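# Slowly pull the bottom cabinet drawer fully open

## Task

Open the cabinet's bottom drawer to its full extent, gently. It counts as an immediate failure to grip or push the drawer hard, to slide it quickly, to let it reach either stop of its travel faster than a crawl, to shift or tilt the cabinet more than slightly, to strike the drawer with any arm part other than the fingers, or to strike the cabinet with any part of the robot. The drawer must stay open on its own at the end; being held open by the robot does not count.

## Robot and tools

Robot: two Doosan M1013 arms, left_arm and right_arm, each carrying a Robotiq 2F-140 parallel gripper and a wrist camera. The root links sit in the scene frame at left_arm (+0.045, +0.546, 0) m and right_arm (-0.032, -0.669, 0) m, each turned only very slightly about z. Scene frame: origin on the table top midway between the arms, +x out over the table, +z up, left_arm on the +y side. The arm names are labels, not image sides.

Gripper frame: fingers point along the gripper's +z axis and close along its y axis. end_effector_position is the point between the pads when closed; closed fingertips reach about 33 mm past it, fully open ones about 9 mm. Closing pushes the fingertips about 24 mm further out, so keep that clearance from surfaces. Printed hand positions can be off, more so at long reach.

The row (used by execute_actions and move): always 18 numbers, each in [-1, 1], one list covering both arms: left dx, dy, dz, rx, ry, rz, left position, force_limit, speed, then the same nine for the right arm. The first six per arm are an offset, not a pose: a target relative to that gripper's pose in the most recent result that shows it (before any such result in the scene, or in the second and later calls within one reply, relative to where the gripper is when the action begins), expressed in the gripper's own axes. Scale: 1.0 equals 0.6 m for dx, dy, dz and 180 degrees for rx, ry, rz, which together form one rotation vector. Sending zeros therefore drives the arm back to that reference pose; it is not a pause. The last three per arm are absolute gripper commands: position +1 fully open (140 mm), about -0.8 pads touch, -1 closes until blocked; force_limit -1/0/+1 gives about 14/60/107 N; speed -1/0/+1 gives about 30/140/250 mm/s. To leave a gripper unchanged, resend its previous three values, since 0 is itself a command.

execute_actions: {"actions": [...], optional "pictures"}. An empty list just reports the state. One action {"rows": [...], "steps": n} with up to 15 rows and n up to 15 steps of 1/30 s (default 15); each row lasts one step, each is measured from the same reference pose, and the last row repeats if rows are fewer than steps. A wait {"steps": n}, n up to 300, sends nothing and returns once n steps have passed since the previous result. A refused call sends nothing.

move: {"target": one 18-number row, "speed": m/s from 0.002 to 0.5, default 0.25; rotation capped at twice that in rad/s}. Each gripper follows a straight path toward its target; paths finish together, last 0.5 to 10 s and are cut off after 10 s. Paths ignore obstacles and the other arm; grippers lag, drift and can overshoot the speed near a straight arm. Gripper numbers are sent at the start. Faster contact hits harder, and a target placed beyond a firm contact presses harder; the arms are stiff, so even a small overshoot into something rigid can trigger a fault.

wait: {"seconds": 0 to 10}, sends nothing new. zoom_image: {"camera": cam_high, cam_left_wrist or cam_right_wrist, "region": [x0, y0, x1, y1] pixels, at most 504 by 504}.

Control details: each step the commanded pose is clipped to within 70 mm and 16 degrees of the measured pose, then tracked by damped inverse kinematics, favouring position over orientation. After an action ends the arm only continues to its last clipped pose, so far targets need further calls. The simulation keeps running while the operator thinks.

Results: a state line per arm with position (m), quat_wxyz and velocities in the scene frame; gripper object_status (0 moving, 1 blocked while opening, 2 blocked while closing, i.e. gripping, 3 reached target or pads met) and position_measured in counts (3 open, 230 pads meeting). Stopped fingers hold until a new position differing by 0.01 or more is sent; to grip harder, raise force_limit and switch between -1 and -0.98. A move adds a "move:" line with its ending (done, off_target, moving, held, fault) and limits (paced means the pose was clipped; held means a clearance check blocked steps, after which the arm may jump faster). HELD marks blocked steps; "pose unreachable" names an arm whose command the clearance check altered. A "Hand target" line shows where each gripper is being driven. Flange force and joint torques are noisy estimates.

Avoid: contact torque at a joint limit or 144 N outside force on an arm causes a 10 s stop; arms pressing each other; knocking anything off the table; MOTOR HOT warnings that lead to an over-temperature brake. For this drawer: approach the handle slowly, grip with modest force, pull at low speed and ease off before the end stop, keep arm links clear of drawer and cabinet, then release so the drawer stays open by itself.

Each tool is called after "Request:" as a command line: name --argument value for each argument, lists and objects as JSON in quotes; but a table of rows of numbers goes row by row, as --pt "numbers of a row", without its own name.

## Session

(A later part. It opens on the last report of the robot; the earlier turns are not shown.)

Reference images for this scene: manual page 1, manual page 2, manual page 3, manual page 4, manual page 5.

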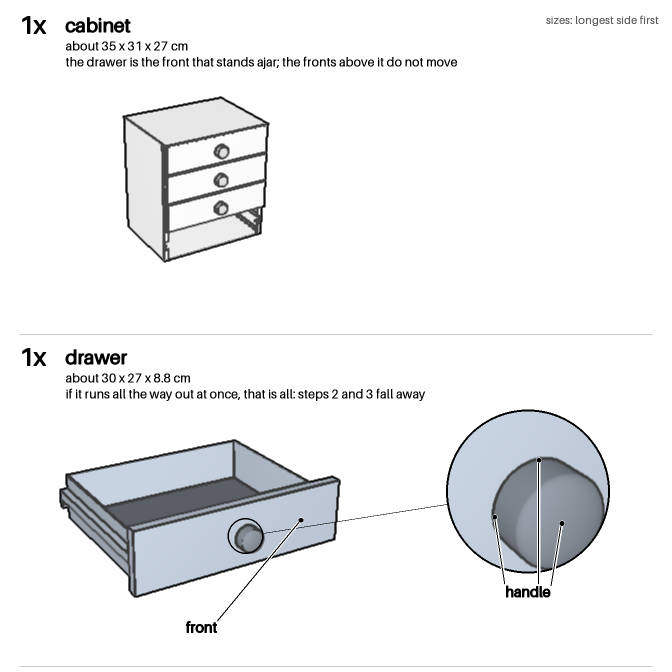

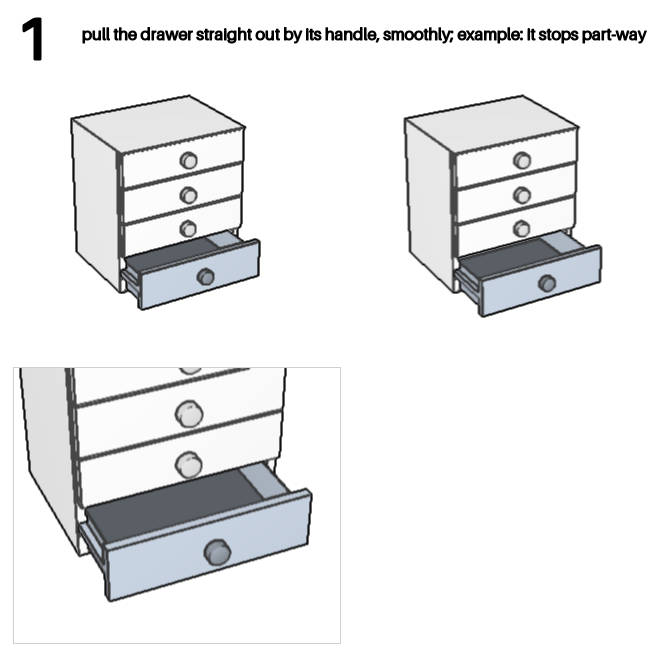

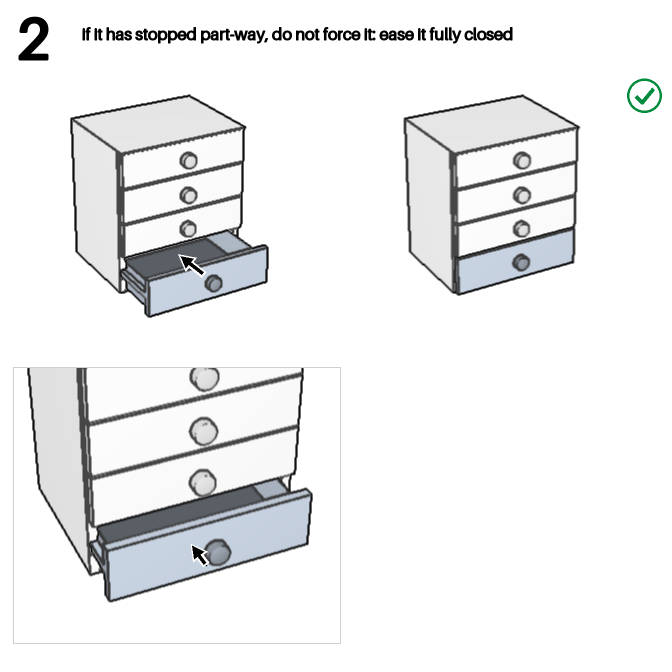

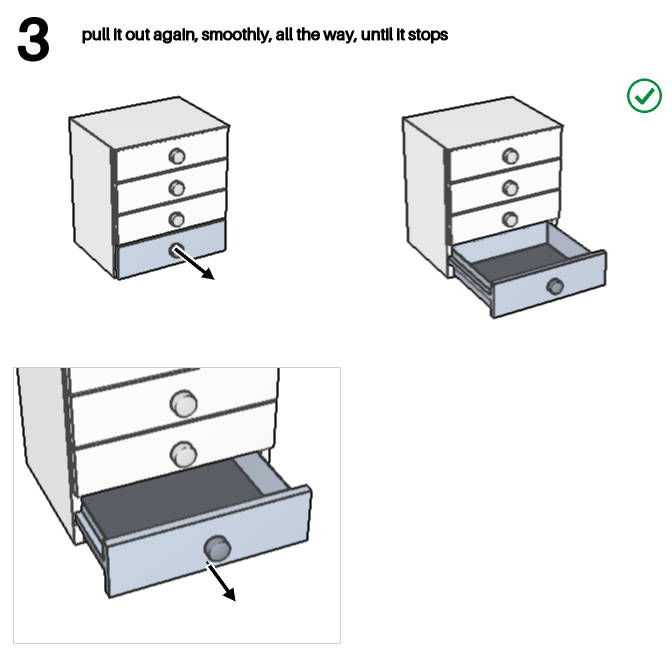

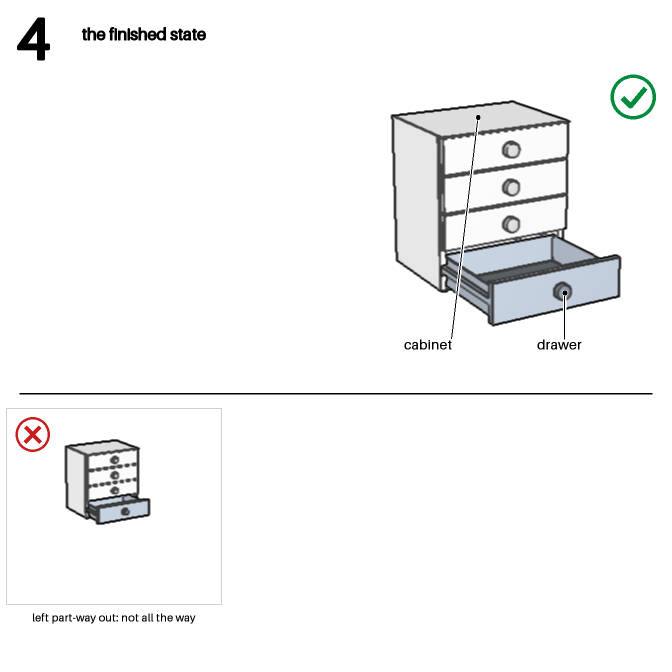

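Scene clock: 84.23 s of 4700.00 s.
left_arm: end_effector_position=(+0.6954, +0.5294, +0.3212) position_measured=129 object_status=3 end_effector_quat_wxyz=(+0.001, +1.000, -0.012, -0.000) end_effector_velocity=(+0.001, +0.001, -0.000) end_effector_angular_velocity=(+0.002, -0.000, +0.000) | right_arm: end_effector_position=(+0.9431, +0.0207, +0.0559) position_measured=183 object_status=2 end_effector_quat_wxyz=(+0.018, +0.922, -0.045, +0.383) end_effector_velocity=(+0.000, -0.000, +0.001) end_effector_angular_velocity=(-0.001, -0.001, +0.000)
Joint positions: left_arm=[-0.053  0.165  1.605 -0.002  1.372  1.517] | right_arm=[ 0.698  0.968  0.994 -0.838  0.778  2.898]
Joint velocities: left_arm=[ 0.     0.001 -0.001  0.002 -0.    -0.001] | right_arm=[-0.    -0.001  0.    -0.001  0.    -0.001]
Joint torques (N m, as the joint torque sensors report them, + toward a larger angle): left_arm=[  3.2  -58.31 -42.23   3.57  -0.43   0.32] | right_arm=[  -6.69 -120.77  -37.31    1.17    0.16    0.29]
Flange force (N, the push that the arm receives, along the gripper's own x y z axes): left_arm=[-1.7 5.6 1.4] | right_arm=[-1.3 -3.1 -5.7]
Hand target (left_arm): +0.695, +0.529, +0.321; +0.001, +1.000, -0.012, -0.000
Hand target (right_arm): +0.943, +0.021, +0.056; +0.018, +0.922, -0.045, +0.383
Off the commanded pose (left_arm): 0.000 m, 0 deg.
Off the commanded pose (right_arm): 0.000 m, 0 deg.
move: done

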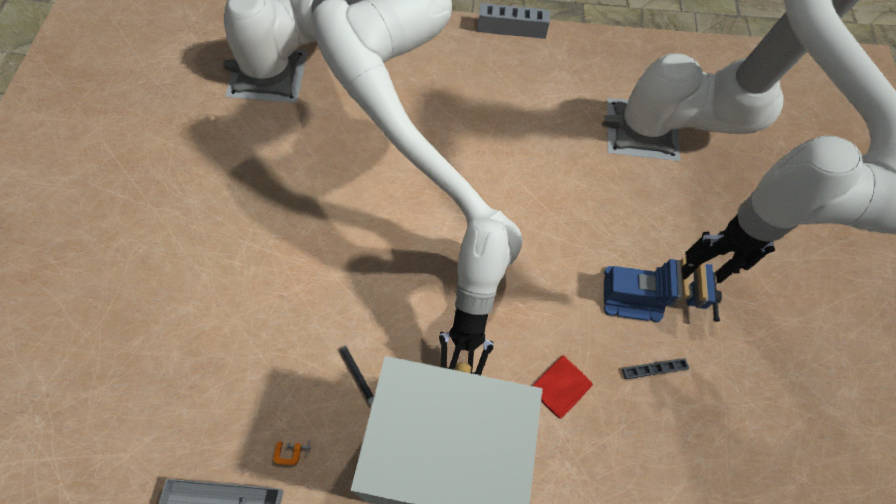

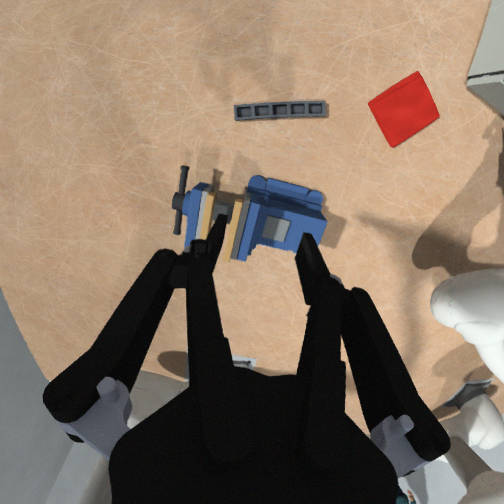

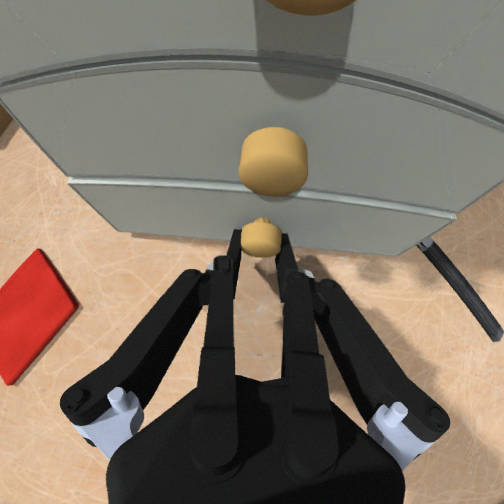

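Request:
move --target '[0,0,0,0,0,0,0,0,0,0.0025,0,0.0025,0,0,0,-1,-1,-0.6]' --speed 0.002

Request:
move --target '[0,0,0,0,0,0,0,0,0,0.002,0,0.002,0,0,0,-1,-1,-0.6]' --speed 0.002

Scene clock: 92.00 s of 4700.00 s.
left_arm: end_effector_position=(+0.6954, +0.5294, +0.3212) position_measured=129 object_status=3 end_effector_quat_wxyz=(+0.001, +1.000, -0.012, -0.000) end_effector_velocity=(-0.000, -0.001, -0.002) end_effector_angular_velocity=(-0.002, +0.003, -0.002) | right_arm: end_effector_position=(+0.9452, +0.0205, +0.0559) position_measured=183 object_status=2 end_effector_quat_wxyz=(+0.018, +0.922, -0.045, +0.383) end_effector_velocity=(-0.000, +0.000, +0.000) end_effector_angular_velocity=(-0.001, +0.000, +0.000)
Joint positions: left_arm=[-0.053  0.165  1.605 -0.002  1.372  1.517] | right_arm=[ 0.696  0.971  0.989 -0.836  0.779  2.894]
Joint velocities: left_arm=[-0.001  0.002  0.001 -0.002  0.     0.002] | right_arm=[ 0.    -0.     0.    -0.     0.001 -0.   ]
Joint torques (N m, as the joint torque sensors report them, + toward a larger angle): left_arm=[  2.17 -59.06 -42.4    3.62  -0.32   0.23] | right_arm=[  -6.45 -120.52  -37.01    1.38    0.04    0.27]
Flange force (N, the push that the arm receives, along the gripper's own x y z axes): left_arm=[-0.5 4.1 2.4] | right_arm=[-0.9 -3.3 -5.6]
Hand target (left_arm): +0.695, +0.529, +0.321; +0.001, +1.000, -0.012, -0.000
Hand target (right_arm): +0.945, +0.020, +0.056; +0.018, +0.922, -0.045, +0.383
Off the commanded pose (left_arm): 0.000 m, 0 deg.
Off the commanded pose (right_arm): 0.000 m, 0 deg.
After step 90, 3.50 s passed at rest.
move: done

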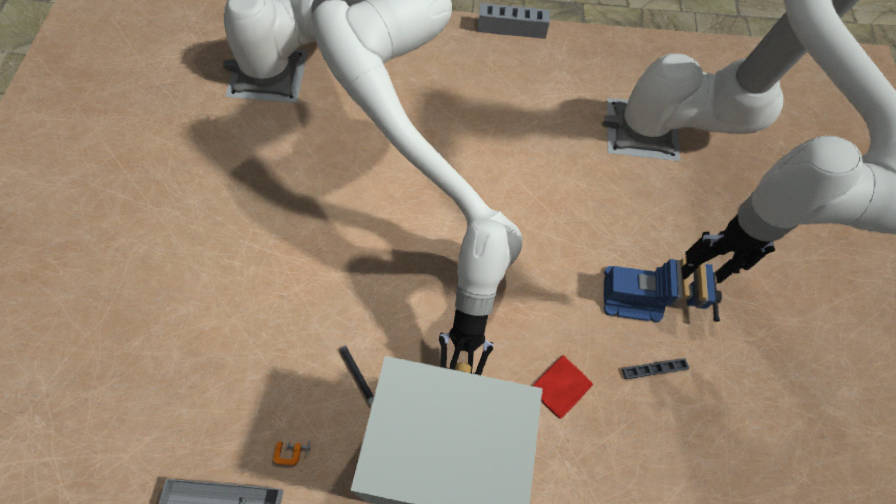

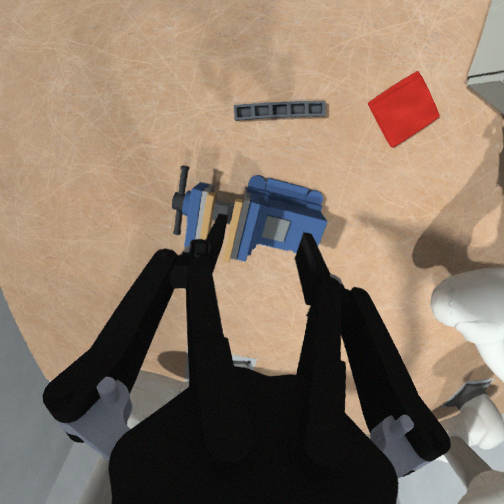

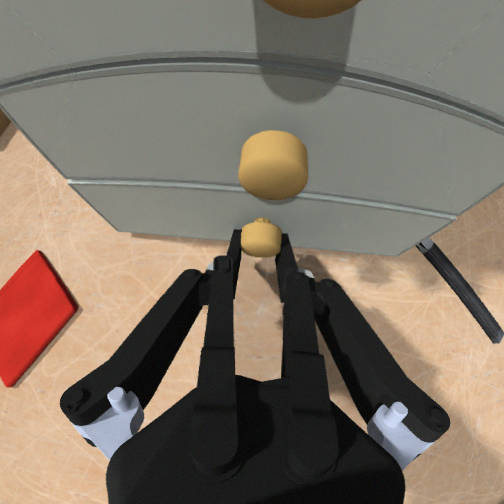

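Scene clock: 93.07 s of 4700.00 s.
left_arm: end_effector_position=(+0.6954, +0.5294, +0.3212) position_measured=129 object_status=3 end_effector_quat_wxyz=(+0.001, +1.000, -0.012, -0.000) end_effector_velocity=(+0.000, -0.000, -0.000) end_effector_angular_velocity=(+0.000, +0.000, -0.001) | right_arm: end_effector_position=(+0.9469, +0.0203, +0.0560) position_measured=183 object_status=2 end_effector_quat_wxyz=(+0.018, +0.922, -0.045, +0.383) end_effector_velocity=(-0.000, +0.000, +0.000) end_effector_angular_velocity=(-0.000, -0.001, +0.000)
Joint positions: left_arm=[-0.053  0.165  1.605 -0.002  1.372  1.517] | right_arm=[ 0.695  0.973  0.985 -0.834  0.779  2.891]
Joint velocities: left_arm=[-0.001  0.001  0.     0.    -0.     0.   ] | right_arm=[ 0.    -0.     0.    -0.001  0.     0.001]
Joint torques (N m, as the joint torque sensors report them, + toward a larger angle): left_arm=[  3.92 -59.03 -42.57   3.48  -0.51   0.16] | right_arm=[  -8.34 -119.88  -38.22    1.13   -0.24    0.34]
Flange force (N, the push that the arm receives, along the gripper's own x y z axes): left_arm=[-1.3 6.4 1.9] | right_arm=[-3.8 -1.1 -9.3]
Hand target (left_arm): +0.695, +0.529, +0.321; +0.001, +1.000, -0.012, -0.000
Hand target (right_arm): +0.947, +0.020, +0.056; +0.018, +0.922, -0.045, +0.383
Off the commanded pose (left_arm): 0.000 m, 0 deg.
Off the commanded pose (right_arm): 0.000 m, 0 deg.
move: done

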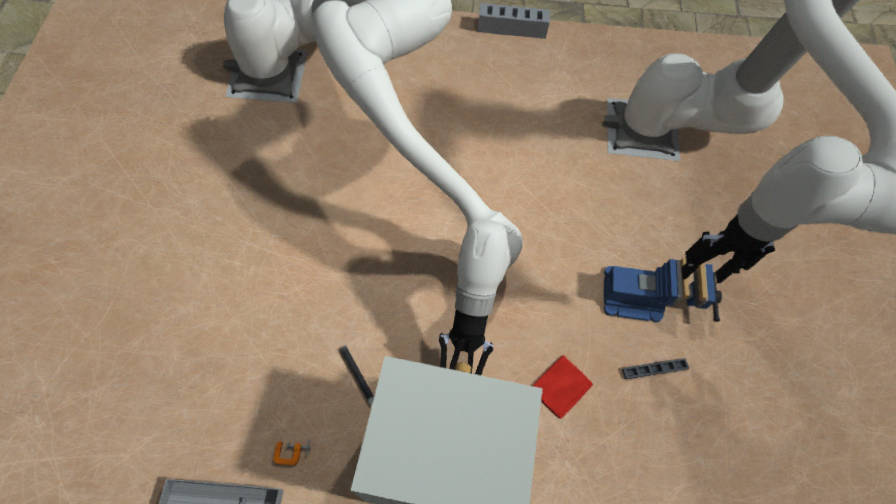

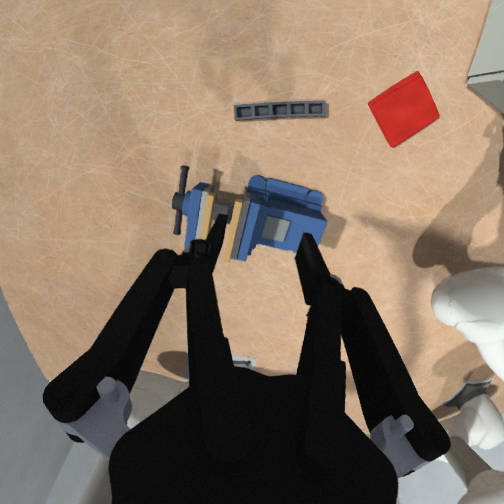

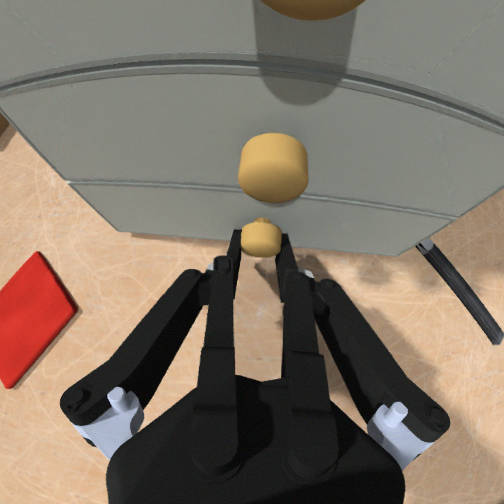

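Flush with a slight force rise; one small confirming nudge.

Request:
move --target '[0,0,0,0,0,0,0,0,0,0.0012,0,0.0012,0,0,0,-1,-1,-0.6]' --speed 0.002

Scene clock: 98.07 s of 4700.00 s.
left_arm: end_effector_position=(+0.6954, +0.5294, +0.3212) position_measured=129 object_status=3 end_effector_quat_wxyz=(+0.001, +1.000, -0.012, -0.000) end_effector_velocity=(-0.000, +0.001, -0.000) end_effector_angular_velocity=(+0.001, +0.000, +0.000) | right_arm: end_effector_position=(+0.9479, +0.0202, +0.0559) position_measured=183 object_status=2 end_effector_quat_wxyz=(+0.018, +0.922, -0.045, +0.383) end_effector_velocity=(+0.000, -0.000, +0.001) end_effector_angular_velocity=(-0.002, -0.001, +0.001)
Joint positions: left_arm=[-0.053  0.165  1.605 -0.002  1.372  1.517] | right_arm=[ 0.694  0.974  0.983 -0.833  0.78   2.889]
Joint velocities: left_arm=[ 0.    -0.     0.     0.001 -0.    -0.   ] | right_arm=[ 0.    -0.    -0.    -0.001  0.001 -0.001]
Joint torques (N m, as the joint torque sensors report them, + toward a larger angle): left_arm=[  2.21 -58.33 -42.48   3.51  -0.38   0.13] | right_arm=[ -21.8  -118.76  -44.42   -1.91   -3.48    0.22]
Flange force (N, the push that the arm receives, along the gripper's own x y z axes): left_arm=[-2.5 3.4 2.0] | right_arm=[-16.6 1.7 -27.0]
Hand target (left_arm): +0.695, +0.529, +0.321; +0.001, +1.000, -0.012, -0.000
Hand target (right_arm): +0.948, +0.020, +0.056; +0.018, +0.922, -0.045, +0.383
Off the commanded pose (left_arm): 0.000 m, 0 deg.
Off the commanded pose (right_arm): 0.000 m, 0 deg.
After step 90, 1.27 s passed at rest.
move: done

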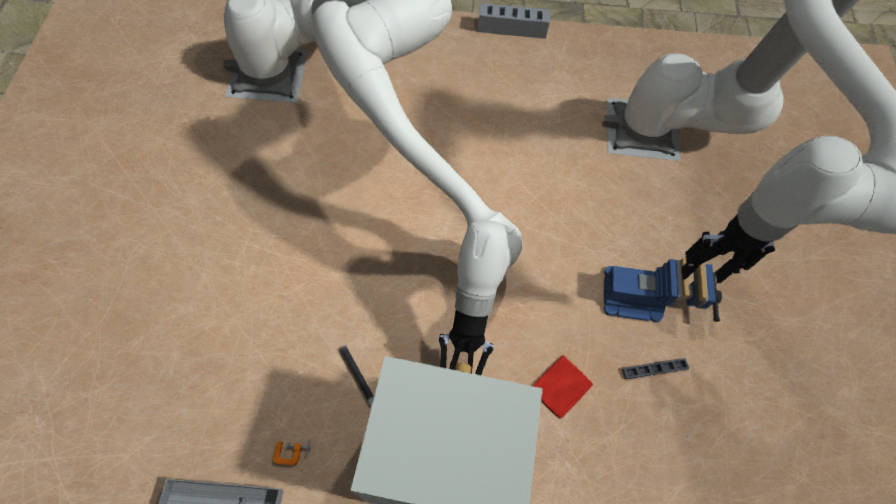

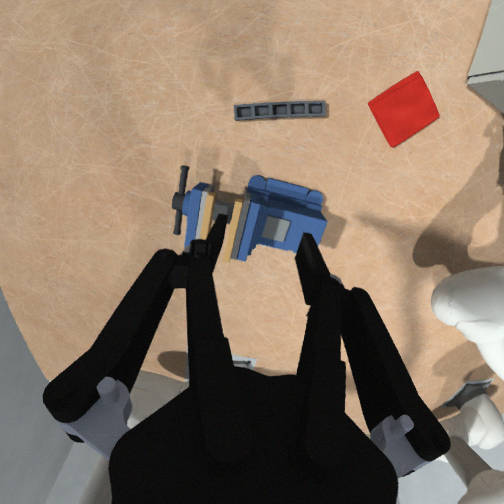

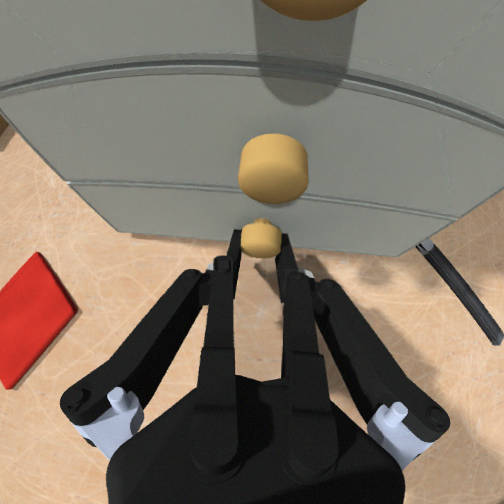

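Request:
move --target '[0,0,0,0,0,0,0,0,0,-0.2,-0.003,-0.2,0,0,0,-1,-1,-0.6]' --speed 0.018

Request:
move --target '[0,0,0,0,0,0,0,0,0,-0.033,0,-0.033,0,0,0,-1,-1,-0.6]' --speed 0.003

Scene clock: 114.70 s of 4700.00 s.
left_arm: end_effector_position=(+0.6954, +0.5294, +0.3212) position_measured=129 object_status=3 end_effector_quat_wxyz=(+0.001, +1.000, -0.012, -0.000) end_effector_velocity=(-0.001, -0.000, -0.001) end_effector_angular_velocity=(-0.000, +0.002, -0.001) | right_arm: end_effector_position=(+0.7791, +0.0383, +0.0555) position_measured=183 object_status=2 end_effector_quat_wxyz=(+0.018, +0.922, -0.045, +0.383) end_effector_velocity=(+0.000, -0.001, -0.000) end_effector_angular_velocity=(-0.001, +0.000, -0.001)
Joint positions: left_arm=[-0.053  0.165  1.605 -0.002  1.372  1.517] | right_arm=[ 0.83   0.814  1.297 -0.972  0.78   3.169]
Joint velocities: left_arm=[-0.     0.001  0.002 -0.     0.     0.   ] | right_arm=[-0.     0.     0.     0.     0.001 -0.   ]
Joint torques (N m, as the joint torque sensors report them, + toward a larger angle): left_arm=[  2.32 -58.53 -42.51   3.67  -0.25   0.19] | right_arm=[   0.52 -116.24  -37.32    0.65    0.29    0.38]
Flange force (N, the push that the arm receives, along the gripper's own x y z axes): left_arm=[-2.3 3.8 2.2] | right_arm=[-2.4 -1.5 5.7]
Hand target (left_arm): +0.695, +0.529, +0.321; +0.001, +1.000, -0.012, -0.000
Hand target (right_arm): +0.779, +0.038, +0.056; +0.018, +0.922, -0.045, +0.383
Off the commanded pose (left_arm): 0.000 m, 0 deg.
Off the commanded pose (right_arm): 0.000 m, 0 deg.
After step 90, 3.97 s passed at rest.
move: done

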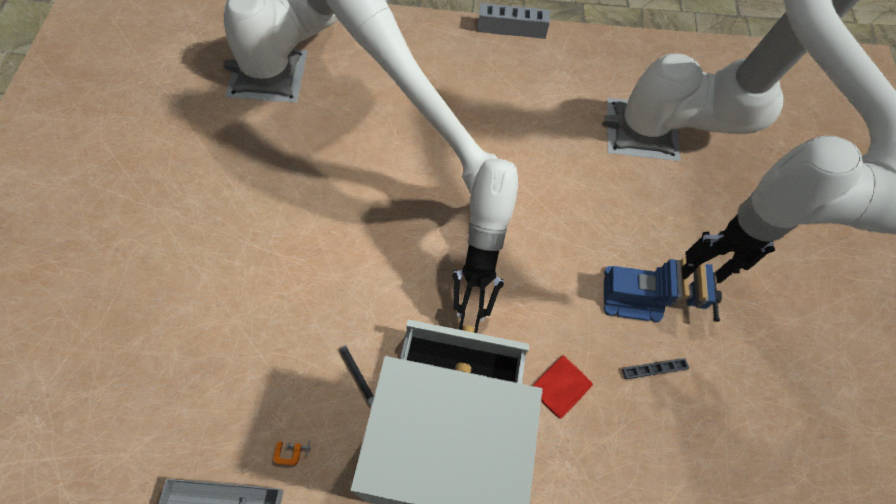

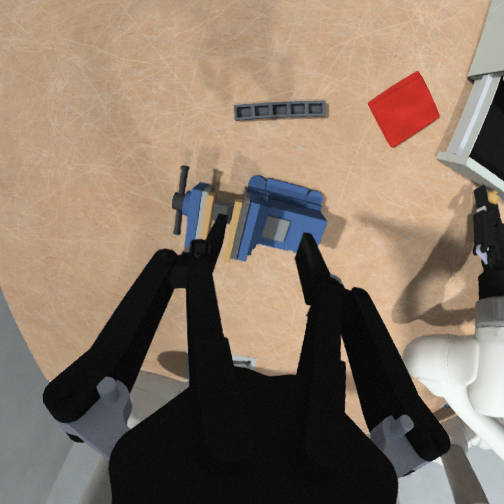

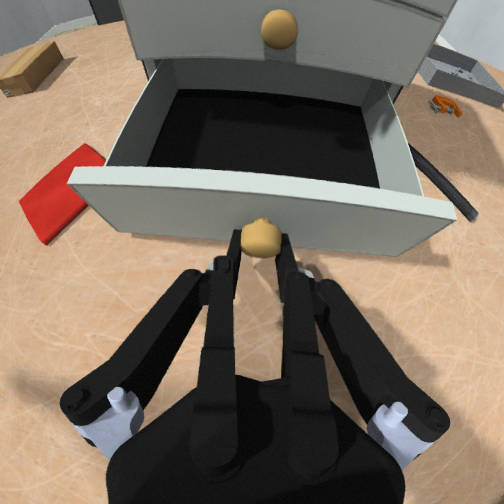

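Scene clock: 124.27 s of 4700.00 s.
left_arm: end_effector_position=(+0.6954, +0.5294, +0.3212) position_measured=129 object_status=3 end_effector_quat_wxyz=(+0.001, +1.000, -0.012, -0.000) end_effector_velocity=(-0.001, +0.001, -0.001) end_effector_angular_velocity=(+0.000, +0.002, +0.001) | right_arm: end_effector_position=(+0.7512, +0.0409, +0.0555) position_measured=183 object_status=2 end_effector_quat_wxyz=(+0.018, +0.922, -0.045, +0.383) end_effector_velocity=(-0.000, +0.000, +0.000) end_effector_angular_velocity=(+0.000, +0.000, +0.001)
Joint positions: left_arm=[-0.053  0.165  1.605 -0.002  1.372  1.517] | right_arm=[ 0.855  0.793  1.338 -0.987  0.786  3.21 ]
Joint velocities: left_arm=[ 0.001  0.     0.001 -0.     0.    -0.   ] | right_arm=[ 0.    -0.    -0.     0.001 -0.001 -0.001]
Joint torques (N m, as the joint torque sensors report them, + toward a larger angle): left_arm=[  2.72 -58.26 -43.     3.36  -0.41   0.28] | right_arm=[  -2.32 -115.02  -34.89    0.28    2.14    0.4 ]
Flange force (N, the push that the arm receives, along the gripper's own x y z axes): left_arm=[-3.8 4.5 2.4] | right_arm=[-2.3 -7.2 7.1]
Hand target (left_arm): +0.695, +0.529, +0.321; +0.001, +1.000, -0.012, -0.000
Hand target (right_arm): +0.751, +0.041, +0.055; +0.018, +0.922, -0.045, +0.383
Off the commanded pose (left_arm): 0.000 m, 0 deg.
Off the commanded pose (right_arm): 0.000 m, 0 deg.
move: done

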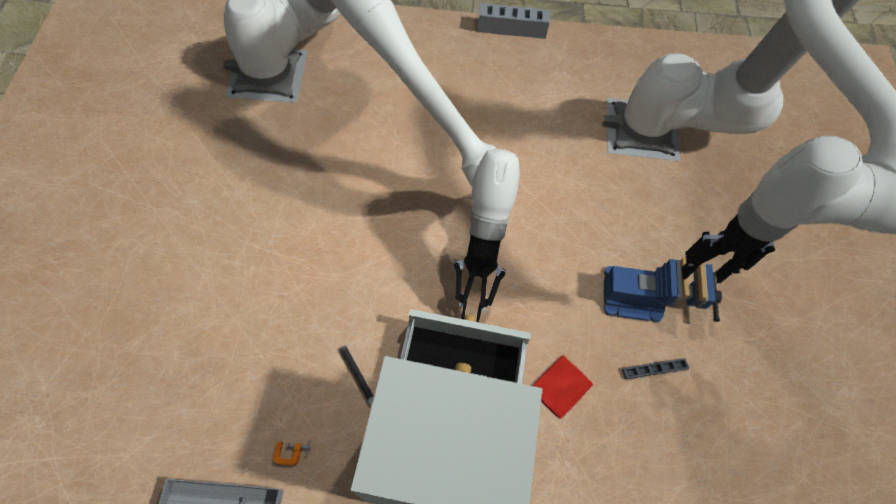

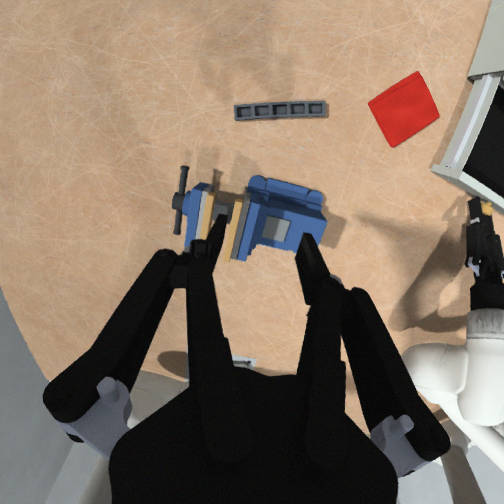

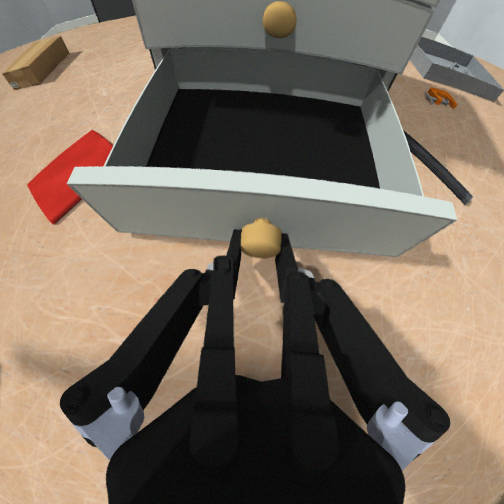

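Request:
move --target '[0,0,0,0,0,0,0,0,0,-0.024,-0.001,-0.024,0,0,0,-1,-1,-0.6]' --speed 0.003

Scene clock: 132.77 s of 4700.00 s.
left_arm: end_effector_position=(+0.6954, +0.5294, +0.3212) position_measured=129 object_status=3 end_effector_quat_wxyz=(+0.001, +1.000, -0.012, -0.000) end_effector_velocity=(+0.001, +0.000, +0.000) end_effector_angular_velocity=(+0.001, -0.001, +0.000) | right_arm: end_effector_position=(+0.7310, +0.0435, +0.0554) position_measured=194 object_status=0 end_effector_quat_wxyz=(+0.018, +0.922, -0.045, +0.383) end_effector_velocity=(-0.000, +0.000, +0.000) end_effector_angular_velocity=(-0.001, -0.001, +0.000)
Joint positions: left_arm=[-0.053  0.165  1.605 -0.002  1.372  1.517] | right_arm=[ 0.875  0.779  1.365 -0.996  0.793  3.237]
Joint velocities: left_arm=[-0.     0.001 -0.001  0.001  0.    -0.001] | right_arm=[ 0.    -0.     0.    -0.001  0.001  0.001]
Joint torques (N m, as the joint torque sensors report them, + toward a larger angle): left_arm=[  3.4  -58.88 -42.39   3.51  -0.29   0.39] | right_arm=[   1.8  -119.23  -43.1    -1.3    -1.15    0.34]
Flange force (N, the push that the arm receives, along the gripper's own x y z axes): left_arm=[-1.5 5.7 1.8] | right_arm=[-8.5 3.7 7.2]
Hand target (left_arm): +0.695, +0.529, +0.321; +0.001, +1.000, -0.012, -0.000
Hand target (right_arm): +0.731, +0.043, +0.055; +0.018, +0.922, -0.045, +0.383
Off the commanded pose (left_arm): 0.000 m, 0 deg.
Off the commanded pose (right_arm): 0.000 m, 0 deg.
move: done

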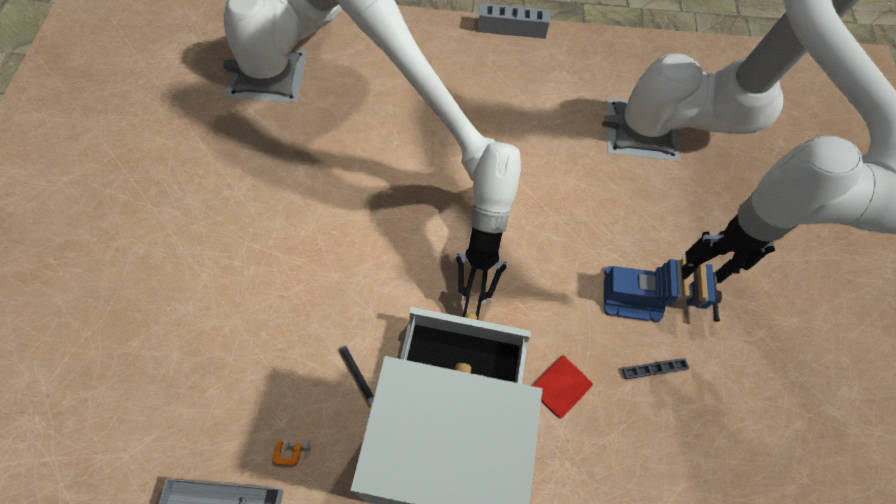

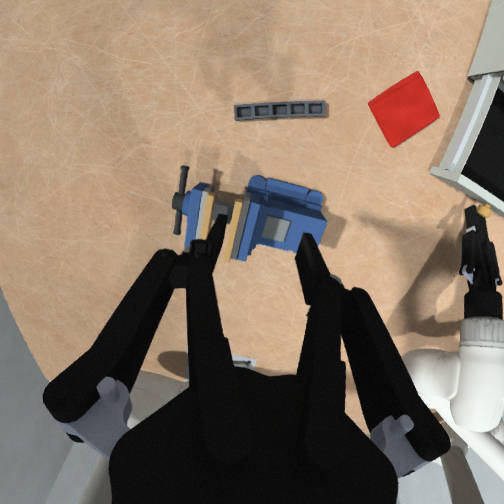

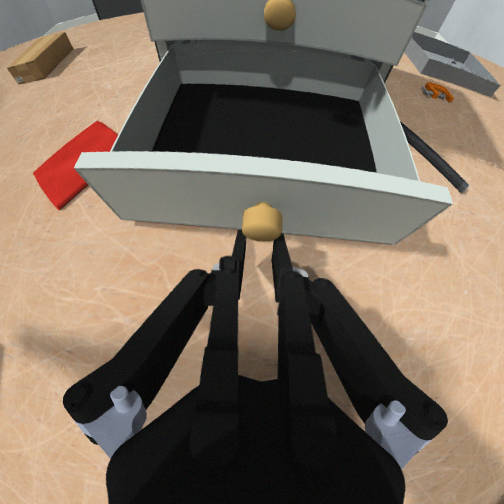

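It has reached its end stop, at the same travel as in scene 1. Releasing.

Request:
move --target '[0,0,0,0,0,0,0,0,0,-0.04,0,-0.04,0,0,0,0.3,-1,0]' --speed 0.05

Request:
finished_scene --scene 2

Scene clock: 136.67 s of 4700.00 s.
left_arm: end_effector_position=(+0.6954, +0.5294, +0.3212) position_measured=129 object_status=3 end_effector_quat_wxyz=(+0.001, +1.000, -0.012, -0.000) end_effector_velocity=(-0.000, +0.001, -0.001) end_effector_angular_velocity=(+0.001, +0.001, -0.000) | right_arm: end_effector_position=(+0.6972, +0.0468, +0.0553) position_measured=91 object_status=3 end_effector_quat_wxyz=(+0.018, +0.922, -0.045, +0.383) end_effector_velocity=(-0.000, -0.000, +0.000) end_effector_angular_velocity=(+0.001, +0.001, -0.001)
Joint positions: left_arm=[-0.053  0.165  1.605 -0.002  1.372  1.517] | right_arm=[ 0.907  0.757  1.409 -1.01   0.804  3.282]
Joint velocities: left_arm=[ 0.001 -0.     0.001  0.001 -0.     0.001] | right_arm=[-0.    -0.    -0.     0.001 -0.    -0.   ]
Joint torques (N m, as the joint torque sensors report them, + toward a larger angle): left_arm=[  3.69 -58.53 -42.74   3.33  -0.32   0.33] | right_arm=[  -1.83 -106.25  -34.49    0.48    0.4     0.14]
Flange force (N, the push that the arm receives, along the gripper's own x y z axes): left_arm=[-3.2 5.7 2.3] | right_arm=[-2.3 -0.7 0.1]
Hand target (left_arm): +0.695, +0.529, +0.321; +0.001, +1.000, -0.012, -0.000
Hand target (right_arm): +0.697, +0.047, +0.055; +0.018, +0.922, -0.045, +0.383
Off the commanded pose (left_arm): 0.000 m, 0 deg.
Off the commanded pose (right_arm): 0.000 m, 0 deg.
move: done

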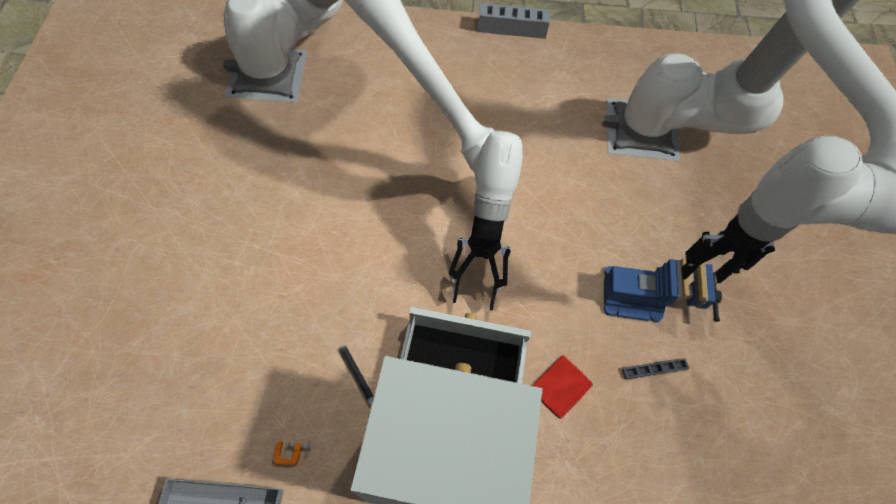

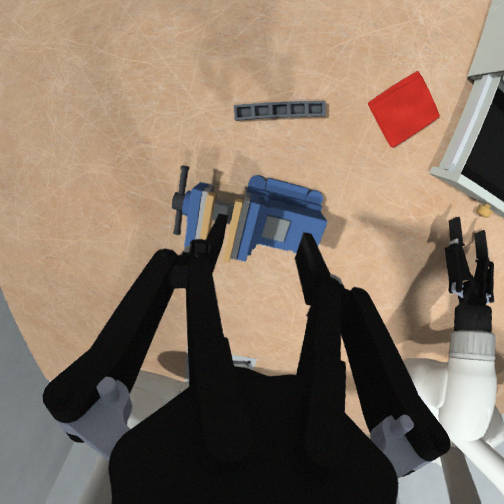

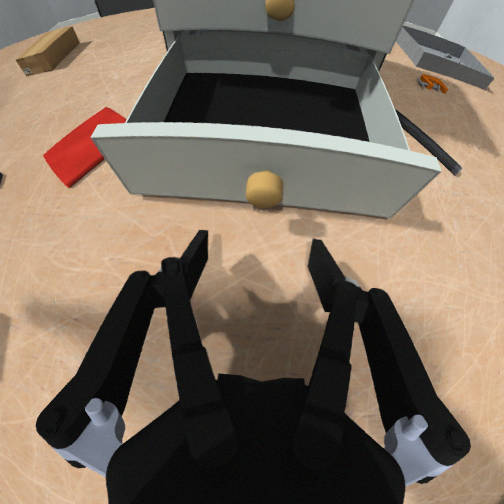

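The scene is finished: the task was done.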